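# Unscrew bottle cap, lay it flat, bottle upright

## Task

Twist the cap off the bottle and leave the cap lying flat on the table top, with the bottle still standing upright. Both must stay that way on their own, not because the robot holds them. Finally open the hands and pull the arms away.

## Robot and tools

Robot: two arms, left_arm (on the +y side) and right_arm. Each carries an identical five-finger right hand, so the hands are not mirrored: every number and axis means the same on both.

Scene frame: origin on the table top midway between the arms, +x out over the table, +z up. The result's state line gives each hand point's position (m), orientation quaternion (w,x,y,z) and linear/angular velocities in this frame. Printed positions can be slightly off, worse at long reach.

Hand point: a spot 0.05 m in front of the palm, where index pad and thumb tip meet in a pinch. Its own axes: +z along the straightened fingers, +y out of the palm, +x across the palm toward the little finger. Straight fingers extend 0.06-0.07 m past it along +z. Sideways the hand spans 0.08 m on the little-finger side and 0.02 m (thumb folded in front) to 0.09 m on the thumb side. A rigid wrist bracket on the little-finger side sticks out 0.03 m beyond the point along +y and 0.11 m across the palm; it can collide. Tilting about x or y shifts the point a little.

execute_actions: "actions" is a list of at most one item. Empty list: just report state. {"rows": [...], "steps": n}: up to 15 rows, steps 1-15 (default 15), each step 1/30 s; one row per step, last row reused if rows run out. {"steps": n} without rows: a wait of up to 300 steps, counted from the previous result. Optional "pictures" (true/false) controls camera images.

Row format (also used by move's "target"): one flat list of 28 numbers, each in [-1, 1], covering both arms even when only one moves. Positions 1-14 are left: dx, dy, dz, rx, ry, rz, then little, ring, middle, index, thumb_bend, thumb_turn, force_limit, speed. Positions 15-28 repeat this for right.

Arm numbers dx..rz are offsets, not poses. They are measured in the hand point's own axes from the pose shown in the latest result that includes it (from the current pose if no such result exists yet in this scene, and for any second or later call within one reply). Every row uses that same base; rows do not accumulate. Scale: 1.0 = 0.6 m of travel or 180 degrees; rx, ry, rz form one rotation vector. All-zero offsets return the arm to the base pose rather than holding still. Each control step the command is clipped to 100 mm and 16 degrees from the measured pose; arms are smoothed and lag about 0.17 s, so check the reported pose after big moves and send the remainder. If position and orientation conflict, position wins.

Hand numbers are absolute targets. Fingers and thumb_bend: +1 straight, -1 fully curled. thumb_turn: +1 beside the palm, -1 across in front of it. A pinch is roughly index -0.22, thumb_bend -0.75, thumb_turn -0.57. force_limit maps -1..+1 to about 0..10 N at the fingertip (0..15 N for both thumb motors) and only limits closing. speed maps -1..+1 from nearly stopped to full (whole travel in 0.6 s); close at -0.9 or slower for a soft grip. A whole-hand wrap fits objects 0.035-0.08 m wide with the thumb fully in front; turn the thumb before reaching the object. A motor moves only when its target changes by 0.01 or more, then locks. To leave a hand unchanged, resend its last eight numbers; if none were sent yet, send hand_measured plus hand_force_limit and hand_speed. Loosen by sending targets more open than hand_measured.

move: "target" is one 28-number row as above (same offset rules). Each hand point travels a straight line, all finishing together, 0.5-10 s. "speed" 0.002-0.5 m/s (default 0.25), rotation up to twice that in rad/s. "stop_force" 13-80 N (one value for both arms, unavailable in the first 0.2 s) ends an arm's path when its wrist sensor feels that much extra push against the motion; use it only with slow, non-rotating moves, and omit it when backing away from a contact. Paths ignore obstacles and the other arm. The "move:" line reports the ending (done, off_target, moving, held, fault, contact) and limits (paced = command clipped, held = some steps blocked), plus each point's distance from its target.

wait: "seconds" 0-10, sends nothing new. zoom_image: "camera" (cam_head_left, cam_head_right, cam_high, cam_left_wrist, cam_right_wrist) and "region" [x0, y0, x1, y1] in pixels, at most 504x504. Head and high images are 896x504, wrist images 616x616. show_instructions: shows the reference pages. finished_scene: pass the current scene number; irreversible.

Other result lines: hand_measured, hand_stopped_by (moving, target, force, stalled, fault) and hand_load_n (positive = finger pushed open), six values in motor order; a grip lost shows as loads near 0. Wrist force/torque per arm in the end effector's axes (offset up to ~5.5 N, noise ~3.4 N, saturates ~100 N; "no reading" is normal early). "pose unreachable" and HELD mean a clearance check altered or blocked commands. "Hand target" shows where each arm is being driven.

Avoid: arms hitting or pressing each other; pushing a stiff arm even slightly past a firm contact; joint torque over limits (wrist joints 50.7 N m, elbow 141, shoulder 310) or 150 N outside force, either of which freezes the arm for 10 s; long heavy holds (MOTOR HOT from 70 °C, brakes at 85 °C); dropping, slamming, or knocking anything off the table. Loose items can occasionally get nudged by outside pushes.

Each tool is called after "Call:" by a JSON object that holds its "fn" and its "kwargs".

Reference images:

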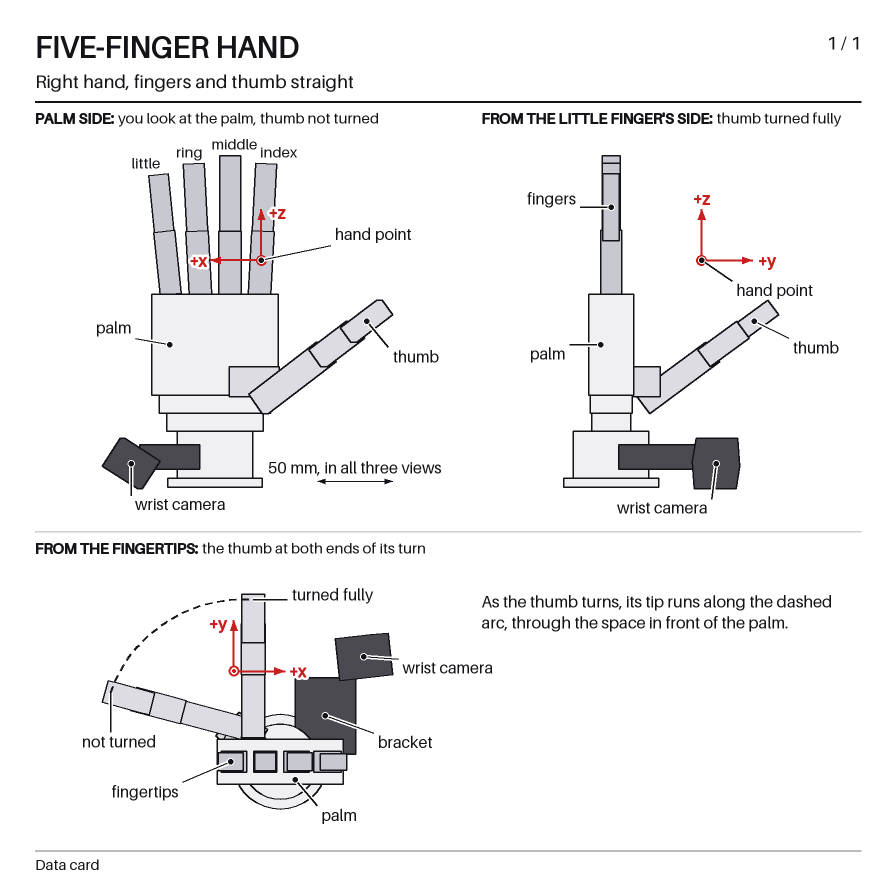

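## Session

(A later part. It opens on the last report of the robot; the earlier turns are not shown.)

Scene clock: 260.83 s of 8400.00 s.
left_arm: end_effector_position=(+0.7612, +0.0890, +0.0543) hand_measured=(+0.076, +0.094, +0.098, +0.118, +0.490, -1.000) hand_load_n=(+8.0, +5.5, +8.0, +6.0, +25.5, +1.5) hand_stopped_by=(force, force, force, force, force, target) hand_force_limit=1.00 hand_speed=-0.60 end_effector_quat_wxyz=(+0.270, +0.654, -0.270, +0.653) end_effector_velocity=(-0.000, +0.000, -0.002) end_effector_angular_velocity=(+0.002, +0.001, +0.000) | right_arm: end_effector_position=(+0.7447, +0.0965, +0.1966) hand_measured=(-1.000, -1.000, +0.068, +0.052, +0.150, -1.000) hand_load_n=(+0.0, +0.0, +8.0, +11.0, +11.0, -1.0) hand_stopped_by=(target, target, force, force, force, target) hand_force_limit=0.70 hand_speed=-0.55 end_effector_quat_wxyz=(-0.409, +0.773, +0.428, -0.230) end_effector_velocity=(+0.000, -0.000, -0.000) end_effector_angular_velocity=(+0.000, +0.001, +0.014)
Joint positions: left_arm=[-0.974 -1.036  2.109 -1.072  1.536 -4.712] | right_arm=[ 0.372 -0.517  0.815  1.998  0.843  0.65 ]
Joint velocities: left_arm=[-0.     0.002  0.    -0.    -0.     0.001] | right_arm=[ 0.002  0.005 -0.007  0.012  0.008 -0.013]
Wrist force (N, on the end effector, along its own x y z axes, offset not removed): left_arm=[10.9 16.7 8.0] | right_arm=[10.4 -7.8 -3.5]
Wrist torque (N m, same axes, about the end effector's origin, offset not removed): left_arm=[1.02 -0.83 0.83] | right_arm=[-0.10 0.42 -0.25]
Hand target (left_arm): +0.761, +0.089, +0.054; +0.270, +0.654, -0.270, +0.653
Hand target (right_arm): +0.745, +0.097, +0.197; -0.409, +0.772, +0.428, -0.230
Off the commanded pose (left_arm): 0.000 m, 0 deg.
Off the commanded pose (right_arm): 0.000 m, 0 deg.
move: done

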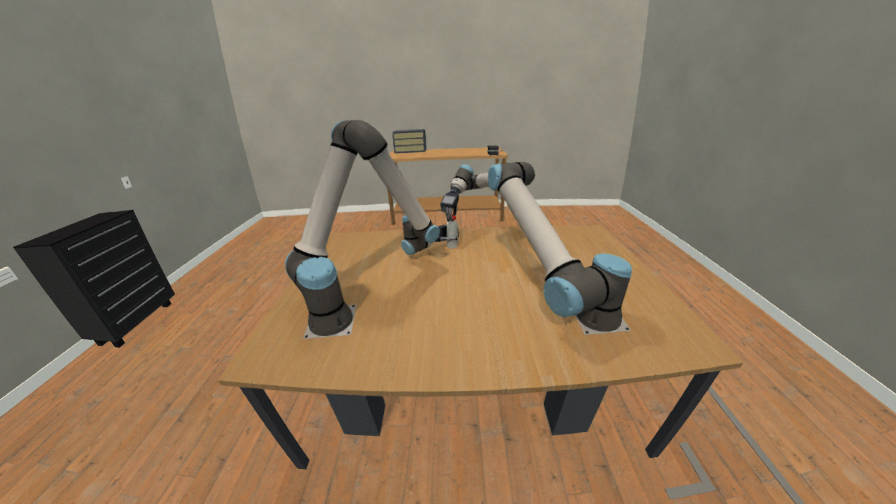

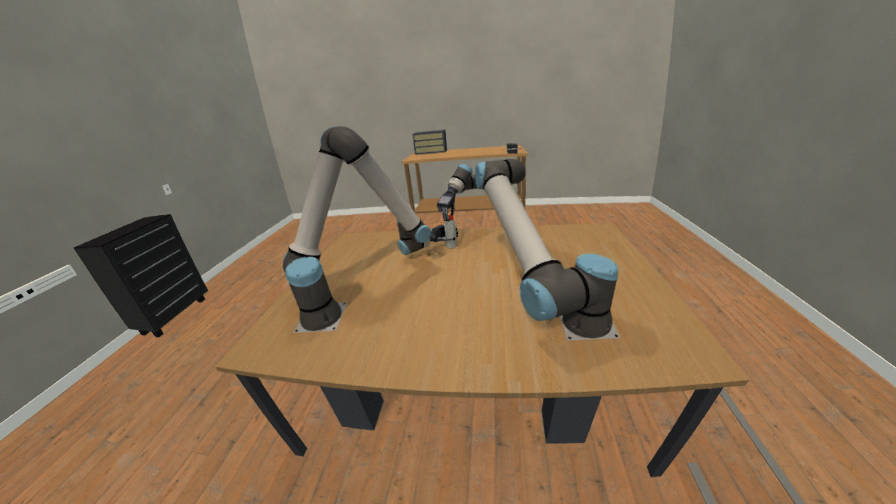

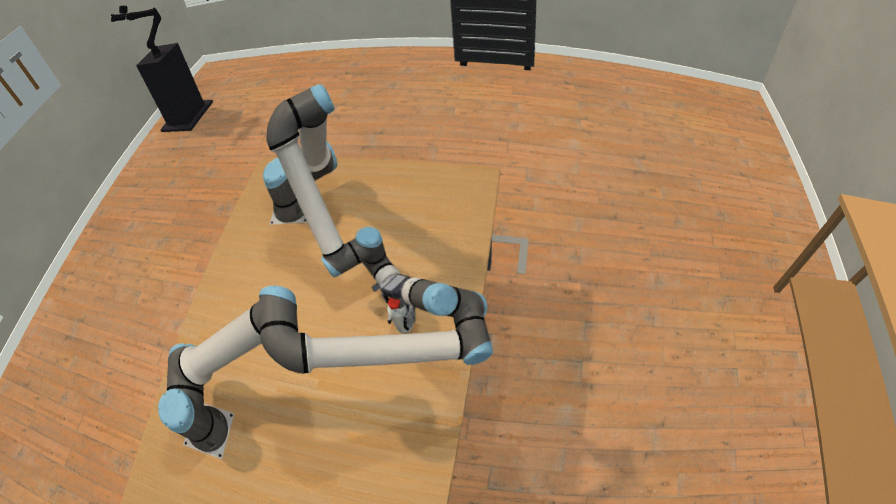

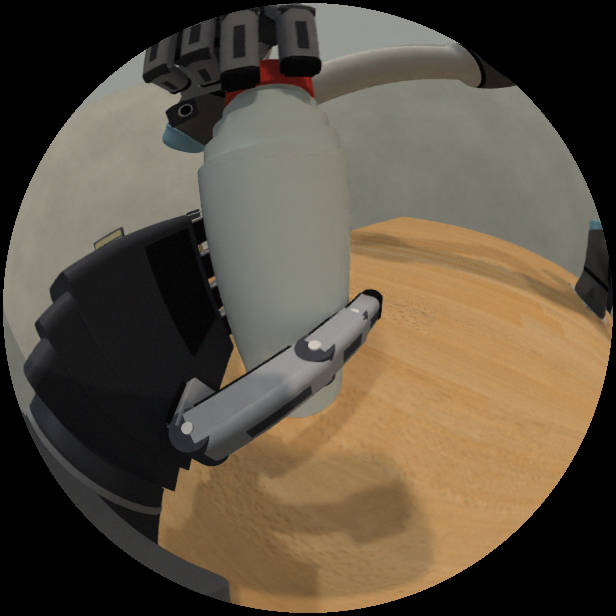

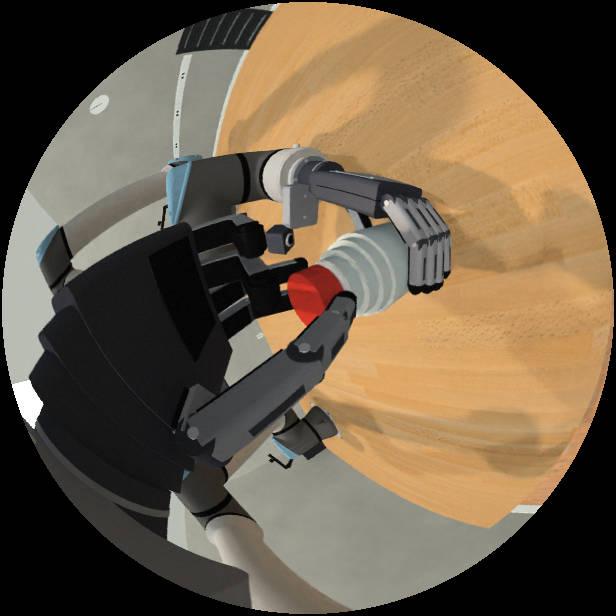

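Call:
{"fn": "execute_actions", "kwargs": {"actions": [{"rows":[[0,0,0,0,0,0,-1,-1,-1,-1,-1,-1,1,-0.6,0,0,0,0,0,0,-1,-1,0.33,0.32,0.3,-1,0.8,0]],"steps":7}], "pictures": false}}

Call:
{"fn": "move", "kwargs": {"target": [0,0,0,0,0,0,-1,-1,-1,-1,-1,-1,1,-0.6,0.0312,-0.0027,0.0054,0.003,0.5985,0.4045,-1,-1,0.33,0.32,0.3,-1,0.8,0], "speed": 0.35}}

Call:
{"fn": "execute_actions", "kwargs": {"actions": [{"rows":[[0,0,0,0,0,0,-1,-1,-1,-1,-1,-1,1,-0.6,0,0,0,0,0,0,-1,-1,-0.5,-0.5,-0.8,-1,0.7,-0.55]],"steps":15}], "pictures": false}}

Call:
{"fn": "move", "kwargs": {"target": [0,0,0,0,0,0,-1,-1,-1,-1,-1,-1,1,-0.6,0.006,0.0087,-0.016,-0.0015,-0.2994,-0.2019,-1,-1,-0.5,-0.5,-0.8,-1,0.7,-0.55], "speed": 0.25}}

Call:
{"fn": "move", "kwargs": {"target": [0,0,0,0,0,0,-1,-1,-1,-1,-1,-1,1,-0.6,0.006,0.007,-0.0142,-0.0015,-0.2994,-0.2019,-1,-1,-0.5,-0.5,-0.8,-1,0.7,-0.55], "speed": 0.25}}

Scene clock: 271.87 s of 8400.00 s.
left_arm: end_effector_position=(+0.7612, +0.0890, +0.0543) hand_measured=(+0.076, +0.094, +0.098, +0.118, +0.490, -1.000) hand_load_n=(+7.0, +5.0, +8.0, +6.5, +24.0, +1.5) hand_stopped_by=(force, force, force, force, force, target) hand_force_limit=1.00 hand_speed=-0.60 end_effector_quat_wxyz=(+0.270, +0.654, -0.270, +0.653) end_effector_velocity=(+0.001, +0.001, -0.001) end_effector_angular_velocity=(+0.001, +0.001, +0.001) | right_arm: end_effector_position=(+0.7447, +0.0966, +0.1964) hand_measured=(-1.000, -1.000, +0.282, +0.266, +0.280, -1.000) hand_load_n=(+0.0, +0.0, +0.0, +0.0, +0.0, +0.0) hand_stopped_by=(target, target, moving, moving, moving, target) hand_force_limit=0.80 hand_speed=0.00 end_effector_quat_wxyz=(-0.409, +0.772, +0.428, -0.230) end_effector_velocity=(-0.000, +0.000, -0.000) end_effector_angular_velocity=(+0.001, -0.001, -0.004)
Joint positions: left_arm=[-0.974 -1.036  2.109 -1.072  1.536 -4.712] | right_arm=[ 0.373 -0.517  0.814  1.999  0.844  0.649]
Joint velocities: left_arm=[ 0.002  0.001  0.     0.001  0.    -0.   ] | right_arm=[-0.001 -0.002  0.003 -0.004 -0.003  0.003]
Wrist force (N, on the end effector, along its own x y z axes, offset not removed): left_arm=[12.2 2.3 -2.2] | right_arm=[1.1 1.4 -2.6]
Wrist torque (N m, same axes, about the end effector's origin, offset not removed): left_arm=[0.43 -0.45 0.14] | right_arm=[0.11 -0.04 -0.03]
Hand target (left_arm): +0.761, +0.089, +0.054; +0.270, +0.654, -0.270, +0.653
Hand target (right_arm): +0.745, +0.097, +0.197; -0.409, +0.773, +0.428, -0.230
Off the commanded pose (left_arm): 0.000 m, 0 deg.
Off the commanded pose (right_arm): 0.000 m, 0 deg.
Steps of this call (steps 1 to 90: nothing new was sent; then 7.80 s passed at rest; steps 91 to 97: all 7 steps of this action). Readings (end_effector_position | what the end effector reports):
91: left_arm (+0.7612, +0.0890, +0.0543) | right_arm (+0.7448, +0.0965, +0.1966) | left_arm hand_measured=(+0.076, +0.094, +0.098, +0.118, +0.490, -1.000) hand_load_n=(+8.0, +5.5, +8.0, +6.0, +25.5, +1.5) hand_stopped_by=(force, force, force, force, force, target) hand_force_limit=1.00 hand_speed=-0.60 | right_arm hand_measured=(-1.000, -1.000, +0.068, +0.052, +0.150, -1.000) hand_load_n=(+0.0, +0.0, +8.0, +11.0, +11.0, -1.0) hand_stopped_by=(target, target, moving, moving, moving, target) hand_force_limit=0.80 hand_speed=0.00
92: left_arm (+0.7612, +0.0890, +0.0543) | right_arm (+0.7448, +0.0965, +0.1966) | left_arm hand_measured=(+0.076, +0.094, +0.098, +0.118, +0.490, -1.000) hand_load_n=(+8.0, +5.5, +8.0, +6.0, +25.5, +1.5) hand_stopped_by=(force, force, force, force, force, target) hand_force_limit=1.00 hand_speed=-0.60 | right_arm hand_measured=(-1.000, -1.000, +0.068, +0.052, +0.150, -1.000) hand_load_n=(+0.0, +0.0, +8.0, +11.0, +11.0, -1.0) hand_stopped_by=(target, target, moving, moving, moving, target) hand_force_limit=0.80 hand_speed=0.00
94: left_arm (+0.7612, +0.0890, +0.0543) | right_arm (+0.7448, +0.0965, +0.1965) | left_arm hand_measured=(+0.076, +0.094, +0.098, +0.118, +0.490, -1.000) hand_load_n=(+7.0, +5.0, +8.0, +6.5, +24.5, +1.0) hand_stopped_by=(force, force, force, force, force, target) hand_force_limit=1.00 hand_speed=-0.60 | right_arm hand_measured=(-1.000, -1.000, +0.116, +0.100, +0.174, -1.000) hand_load_n=(+0.0, +0.0, +0.0, +0.0, +0.5, -0.5) hand_stopped_by=(target, target, moving, moving, moving, target) hand_force_limit=0.80 hand_speed=0.00
97: the state above

Scene clock: 276.00 s of 8400.00 s.
left_arm: end_effector_position=(+0.7612, +0.0890, +0.0543) hand_measured=(+0.076, +0.094, +0.098, +0.118, +0.490, -1.000) hand_load_n=(+7.0, +5.0, +8.0, +6.5, +24.0, +1.5) hand_stopped_by=(force, force, force, force, force, target) hand_force_limit=1.00 hand_speed=-0.60 end_effector_quat_wxyz=(+0.270, +0.654, -0.270, +0.653) end_effector_velocity=(-0.001, -0.001, -0.000) end_effector_angular_velocity=(-0.000, +0.001, -0.001) | right_arm: end_effector_position=(+0.7514, +0.1144, +0.1959) hand_measured=(-1.000, -1.000, +0.330, +0.320, +0.300, -1.000) hand_load_n=(+0.0, +0.0, +0.0, +0.0, +0.0, +0.0) hand_stopped_by=(target, target, target, target, target, target) hand_force_limit=0.80 hand_speed=0.00 end_effector_quat_wxyz=(-0.382, +0.715, -0.519, +0.273) end_effector_velocity=(+0.000, +0.000, -0.001) end_effector_angular_velocity=(-0.002, +0.003, -0.014)
Joint positions: left_arm=[-0.974 -1.036  2.109 -1.072  1.536 -4.712] | right_arm=[ 0.552 -1.12   1.55   0.177  1.763  3.281]
Joint velocities: left_arm=[-0.001  0.     0.     0.     0.001 -0.001] | right_arm=[ 0.004  0.004 -0.004  0.006  0.015  0.011]
Wrist force (N, on the end effector, along its own x y z axes, offset not removed): left_arm=[11.4 3.0 -2.4] | right_arm=[1.4 2.9 -0.6]
Wrist torque (N m, same axes, about the end effector's origin, offset not removed): left_arm=[0.67 -0.25 0.11] | right_arm=[0.17 -0.09 0.00]
Hand target (left_arm): +0.761, +0.089, +0.054; +0.270, +0.654, -0.270, +0.653
Hand target (right_arm): +0.751, +0.114, +0.196; -0.381, +0.715, -0.519, +0.273
Off the commanded pose (left_arm): 0.000 m, 0 deg.
Off the commanded pose (right_arm): 0.000 m, 0 deg.
move: done

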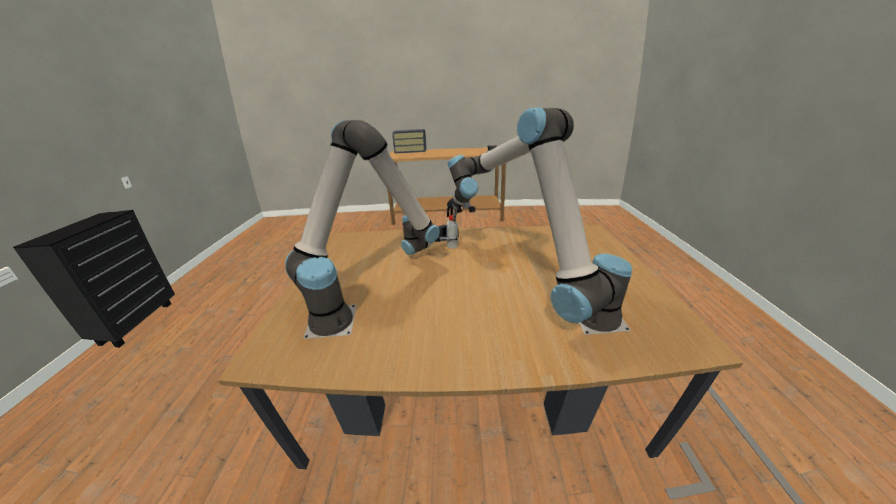

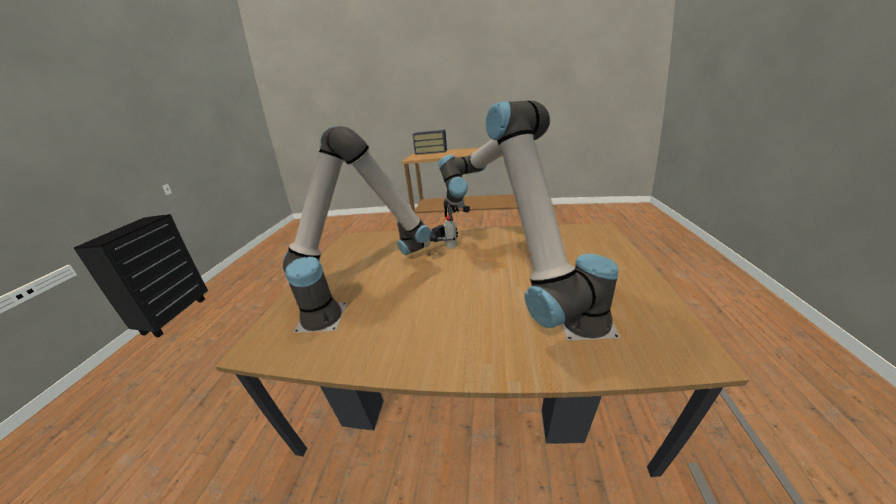

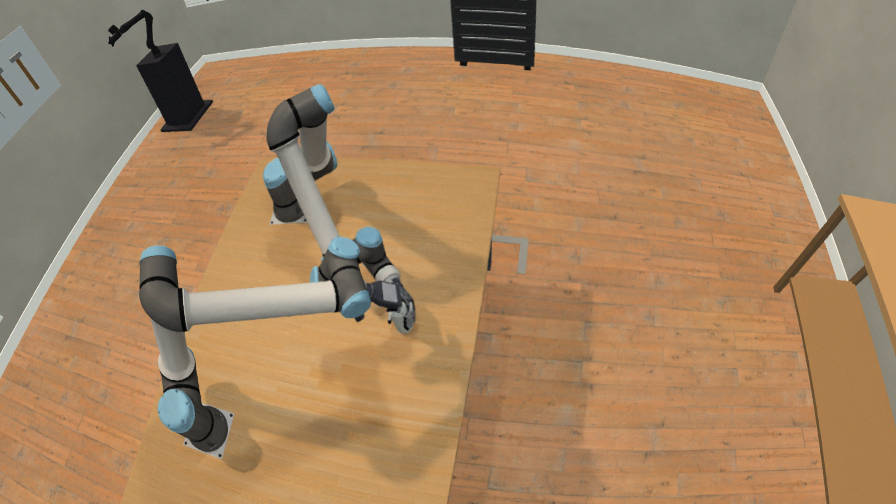

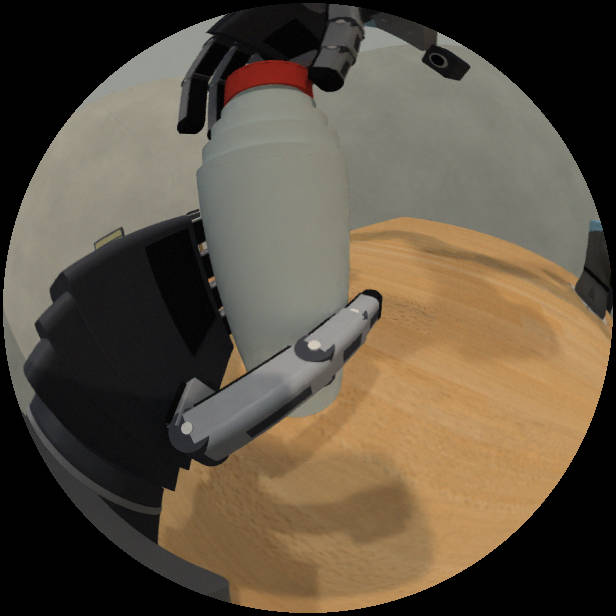

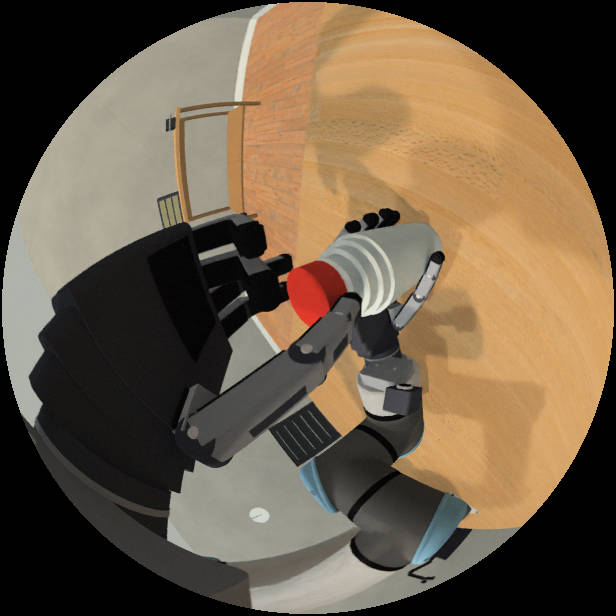

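Scene clock: 276.50 s of 8400.00 s.
left_arm: end_effector_position=(+0.7612, +0.0890, +0.0543) hand_measured=(+0.076, +0.094, +0.098, +0.118, +0.490, -1.000) hand_load_n=(+6.0, +4.0, +7.5, +6.5, +24.5, +1.5) hand_stopped_by=(force, force, force, force, force, target) hand_force_limit=1.00 hand_speed=-0.60 end_effector_quat_wxyz=(+0.270, +0.654, -0.270, +0.653) end_effector_velocity=(+0.000, +0.001, +0.000) end_effector_angular_velocity=(-0.000, +0.001, +0.000) | right_arm: end_effector_position=(+0.7513, +0.1145, +0.1959) hand_measured=(-1.000, -1.000, +0.070, +0.032, +0.148, -1.000) hand_load_n=(+0.0, +0.0, +9.0, +12.0, +15.5, +0.0) hand_stopped_by=(target, target, force, force, force, target) hand_force_limit=0.70 hand_speed=-0.55 end_effector_quat_wxyz=(-0.382, +0.715, -0.519, +0.273) end_effector_velocity=(+0.000, +0.000, +0.002) end_effector_angular_velocity=(+0.001, -0.002, +0.001)
Joint positions: left_arm=[-0.974 -1.036  2.109 -1.072  1.536 -4.712] | right_arm=[ 0.552 -1.12   1.55   0.177  1.763  3.281]
Joint velocities: left_arm=[ 0.001 -0.     0.     0.     0.001 -0.001] | right_arm=[-0.    -0.002  0.    -0.001 -0.001 -0.001]
Wrist force (N, on the end effector, along its own x y z axes, offset not removed): left_arm=[15.6 6.2 -6.1] | right_arm=[-1.4 -3.2 2.5]
Wrist torque (N m, same axes, about the end effector's origin, offset not removed): left_arm=[0.69 -0.52 0.69] | right_arm=[-0.09 0.16 -0.22]
Hand target (left_arm): +0.761, +0.089, +0.054; +0.270, +0.654, -0.270, +0.653
Hand target (right_arm): +0.751, +0.114, +0.196; -0.382, +0.715, -0.519, +0.273
Off the commanded pose (left_arm): 0.000 m, 0 deg.
Off the commanded pose (right_arm): 0.000 m, 0 deg.
Steps of this call (steps 1 to 15: all 15 steps of this action). Readings (end_effector_position | what the end effector reports):
1: left_arm (+0.7612, +0.0890, +0.0543) | right_arm (+0.7514, +0.1144, +0.1959) | left_arm hand_measured=(+0.076, +0.094, +0.098, +0.118, +0.490, -1.000) hand_load_n=(+7.0, +5.0, +8.0, +6.5, +24.0, +1.5) hand_stopped_by=(force, force, force, force, force, target) hand_force_limit=1.00 hand_speed=-0.60 | right_arm hand_measured=(-1.000, -1.000, +0.330, +0.320, +0.300, -1.000) hand_load_n=(+0.0, +0.0, +0.0, +0.0, +0.0, +0.0) hand_stopped_by=(target, target, moving, moving, moving, target) hand_force_limit=0.70 hand_speed=-0.55
2: left_arm (+0.7612, +0.0890, +0.0543) | right_arm (+0.7514, +0.1144, +0.1959) | left_arm hand_measured=(+0.076, +0.094, +0.098, +0.118, +0.490, -1.000) hand_load_n=(+7.0, +5.0, +8.0, +6.5, +24.0, +1.5) hand_stopped_by=(force, force, force, force, force, target) hand_force_limit=1.00 hand_speed=-0.60 | right_arm hand_measured=(-1.000, -1.000, +0.330, +0.320, +0.300, -1.000) hand_load_n=(+0.0, +0.0, +0.0, +0.0, +0.0, +0.0) hand_stopped_by=(target, target, moving, moving, moving, target) hand_force_limit=0.70 hand_speed=-0.55
4: left_arm (+0.7612, +0.0890, +0.0543) | right_arm (+0.7514, +0.1144, +0.1959) | left_arm hand_measured=(+0.076, +0.094, +0.098, +0.118, +0.490, -1.000) hand_load_n=(+7.0, +5.0, +8.0, +6.5, +24.0, +1.5) hand_stopped_by=(force, force, force, force, force, target) hand_force_limit=1.00 hand_speed=-0.60 | right_arm hand_measured=(-1.000, -1.000, +0.308, +0.298, +0.286, -1.000) hand_load_n=(+0.0, +0.0, +0.0, +0.0, +0.0, +0.0) hand_stopped_by=(target, target, moving, moving, moving, target) hand_force_limit=0.70 hand_speed=-0.55
8: left_arm (+0.7612, +0.0890, +0.0543) | right_arm (+0.7514, +0.1144, +0.1959) | left_arm hand_measured=(+0.076, +0.094, +0.098, +0.118, +0.490, -1.000) hand_load_n=(+7.0, +5.0, +8.0, +6.5, +24.0, +1.5) hand_stopped_by=(force, force, force, force, force, target) hand_force_limit=1.00 hand_speed=-0.60 | right_arm hand_measured=(-1.000, -1.000, +0.208, +0.198, +0.222, -1.000) hand_load_n=(+0.0, +0.0, +0.0, +0.0, +0.0, +0.0) hand_stopped_by=(target, target, moving, moving, moving, target) hand_force_limit=0.70 hand_speed=-0.55
15: the state above

Scene clock: 279.60 s of 8400.00 s.
left_arm: end_effector_position=(+0.7612, +0.0890, +0.0543) hand_measured=(+0.076, +0.096, +0.098, +0.118, +0.490, -1.000) hand_load_n=(+9.0, +6.5, +8.5, +6.0, +23.0, +0.5) hand_stopped_by=(force, force, force, force, force, target) hand_force_limit=1.00 hand_speed=-0.60 end_effector_quat_wxyz=(+0.270, +0.654, -0.270, +0.653) end_effector_velocity=(-0.000, -0.000, +0.000) end_effector_angular_velocity=(+0.001, -0.001, -0.001) | right_arm: end_effector_position=(+0.7421, +0.1076, +0.1971) hand_measured=(-1.000, -1.000, +0.070, +0.034, +0.150, -1.000) hand_load_n=(+0.0, +0.0, +7.0, +10.5, +15.5, +2.5) hand_stopped_by=(target, target, force, force, force, target) hand_force_limit=0.70 hand_speed=-0.55 end_effector_quat_wxyz=(-0.469, +0.881, -0.054, +0.026) end_effector_velocity=(+0.000, -0.000, -0.000) end_effector_angular_velocity=(-0.006, +0.001, +0.016)
Joint positions: left_arm=[-0.974 -1.036  2.109 -1.072  1.536 -4.712] | right_arm=[ 0.325 -0.948  1.339  0.61   0.724  2.285]
Joint velocities: left_arm=[-0.001 -0.    -0.     0.     0.     0.001] | right_arm=[-0.     0.009 -0.012  0.025 -0.005 -0.025]
Wrist force (N, on the end effector, along its own x y z axes, offset not removed): left_arm=[11.7 -2.2 -0.2] | right_arm=[-2.3 0.5 -4.7]
Wrist torque (N m, same axes, about the end effector's origin, offset not removed): left_arm=[0.53 -0.78 0.12] | right_arm=[0.31 0.00 0.03]
Hand target (left_arm): +0.761, +0.089, +0.054; +0.270, +0.654, -0.270, +0.653
Hand target (right_arm): +0.742, +0.108, +0.197; -0.469, +0.881, -0.054, +0.025
Off the commanded pose (left_arm): 0.000 m, 0 deg.
Off the commanded pose (right_arm): 0.000 m, 0 deg.
move: done

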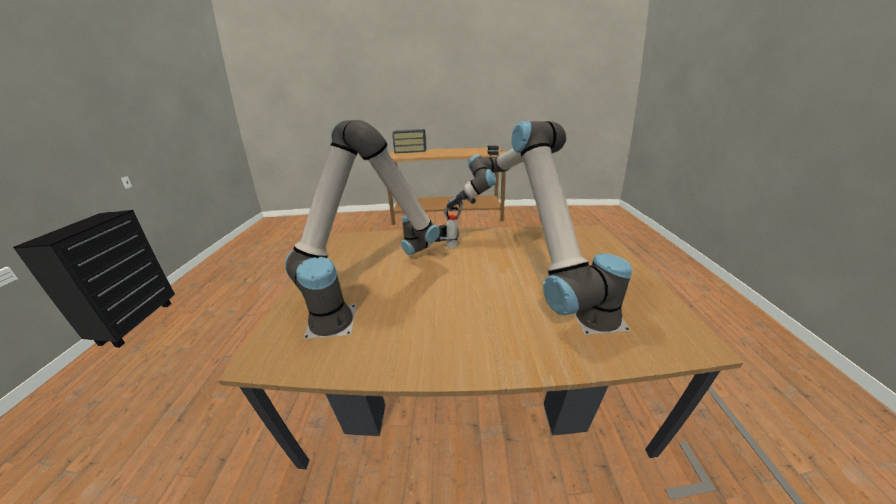

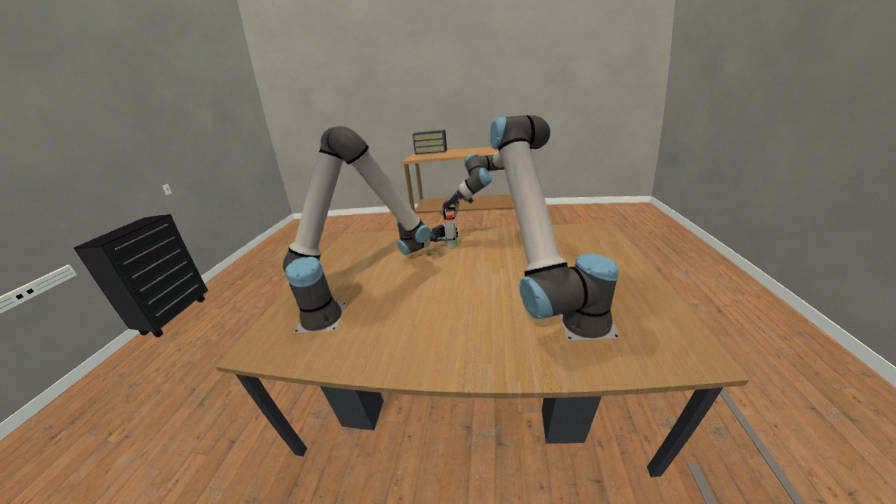

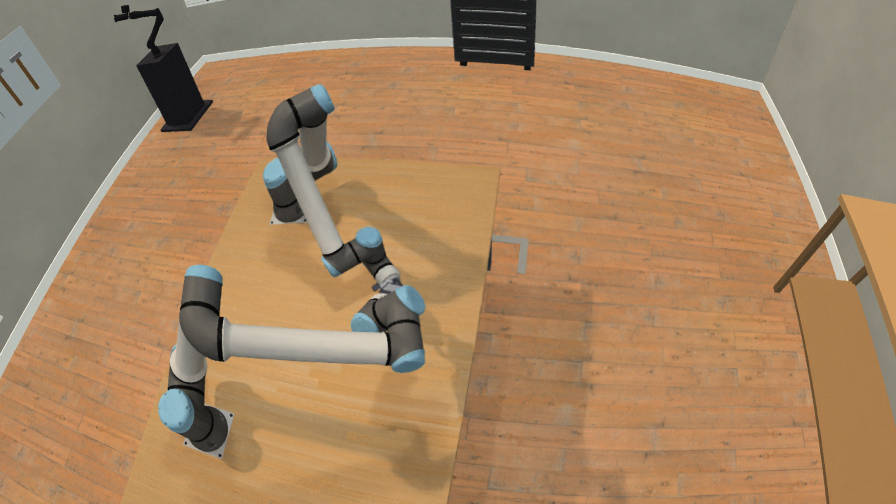

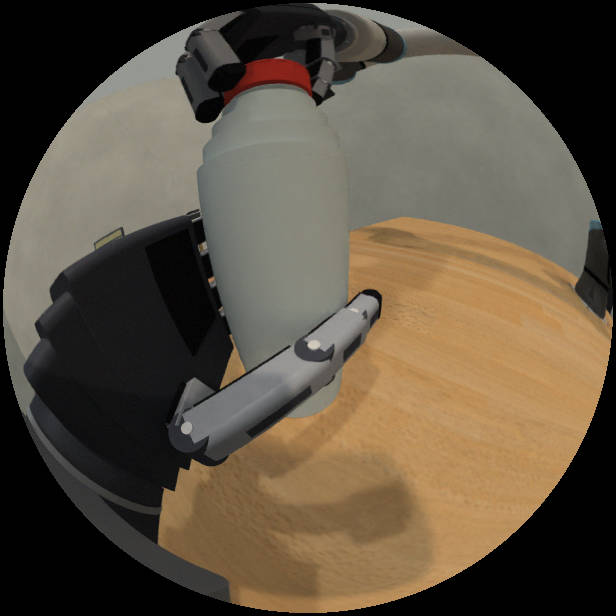

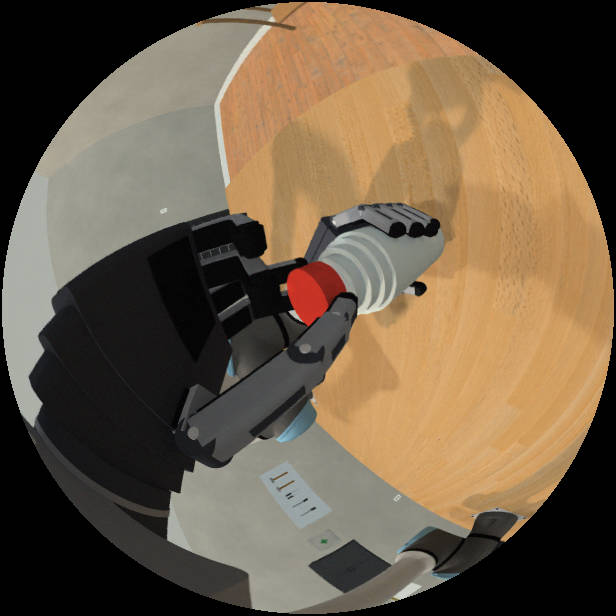

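Scene clock: 282.47 s of 8400.00 s.
left_arm: end_effector_position=(+0.7612, +0.0890, +0.0543) hand_measured=(+0.076, +0.096, +0.098, +0.118, +0.490, -1.000) hand_load_n=(+9.0, +6.5, +9.0, +6.5, +22.5, +0.5) hand_stopped_by=(force, force, force, force, force, target) hand_force_limit=1.00 hand_speed=-0.60 end_effector_quat_wxyz=(+0.270, +0.654, -0.270, +0.653) end_effector_velocity=(+0.001, +0.001, +0.001) end_effector_angular_velocity=(-0.000, -0.001, +0.002) | right_arm: end_effector_position=(+0.7448, +0.0979, +0.1984) hand_measured=(-1.000, -1.000, +0.070, +0.034, +0.150, -1.000) hand_load_n=(+0.0, +0.0, +7.0, +15.0, +14.0, +3.0) hand_stopped_by=(target, target, force, force, force, target) hand_force_limit=0.70 hand_speed=-0.55 end_effector_quat_wxyz=(-0.410, +0.773, +0.427, -0.229) end_effector_velocity=(+0.000, -0.000, +0.001) end_effector_angular_velocity=(-0.001, +0.000, +0.014)
Joint positions: left_arm=[-0.974 -1.036  2.109 -1.072  1.536 -4.712] | right_arm=[ 0.373 -0.517  0.812  2.001  0.84   0.651]
Joint velocities: left_arm=[ 0.001 -0.001 -0.    -0.    -0.001  0.   ] | right_arm=[ 0.002  0.004 -0.007  0.012  0.008 -0.012]
Wrist force (N, on the end effector, along its own x y z axes, offset not removed): left_arm=[1.9 -1.9 5.4] | right_arm=[-5.4 -0.4 3.7]
Wrist torque (N m, same axes, about the end effector's origin, offset not removed): left_arm=[0.70 -0.68 -0.26] | right_arm=[0.51 0.34 -0.02]
Hand target (left_arm): +0.761, +0.089, +0.054; +0.270, +0.654, -0.270, +0.653
Hand target (right_arm): +0.745, +0.098, +0.198; -0.410, +0.772, +0.427, -0.230
Off the commanded pose (left_arm): 0.000 m, 0 deg.
Off the commanded pose (right_arm): 0.000 m, 0 deg.
move: done

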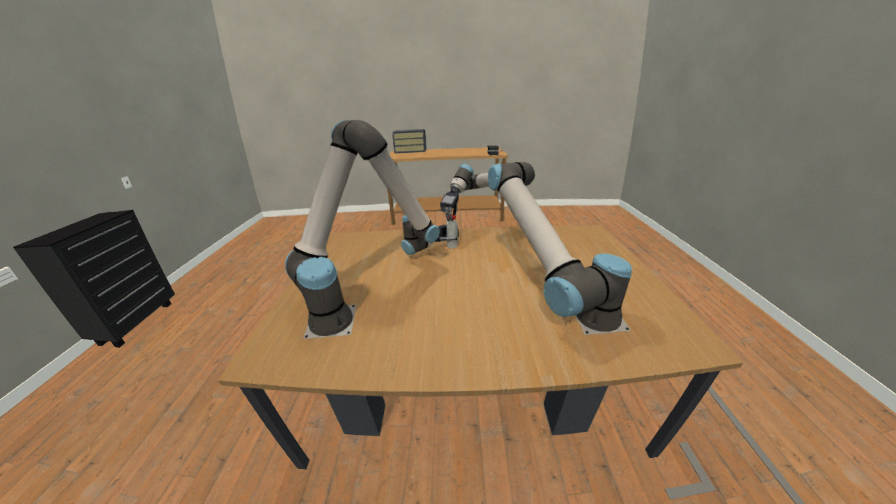

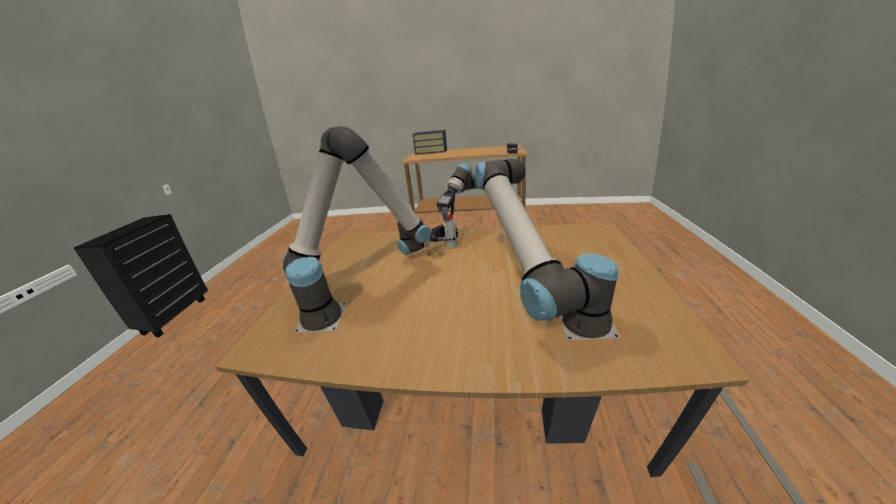

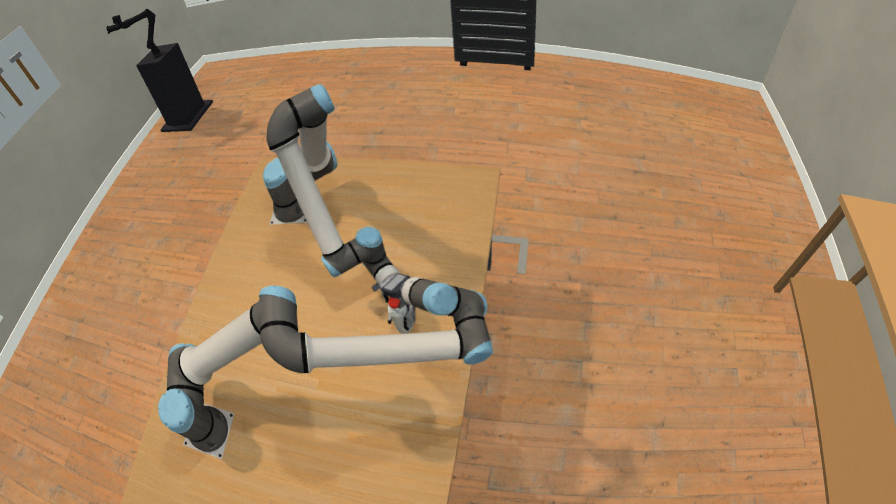

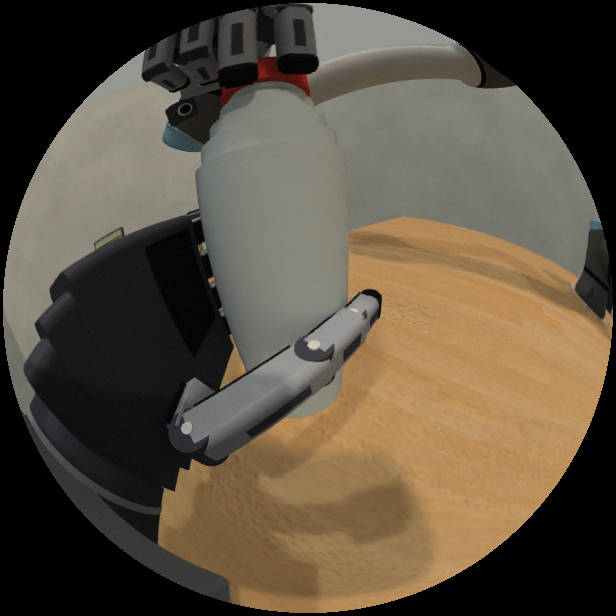

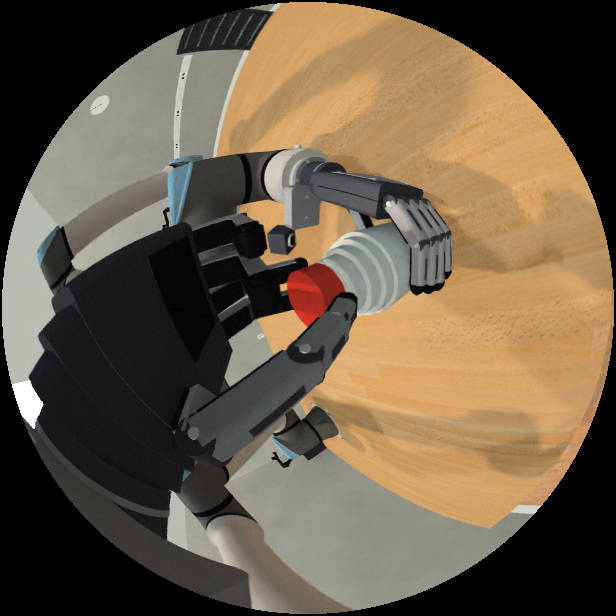

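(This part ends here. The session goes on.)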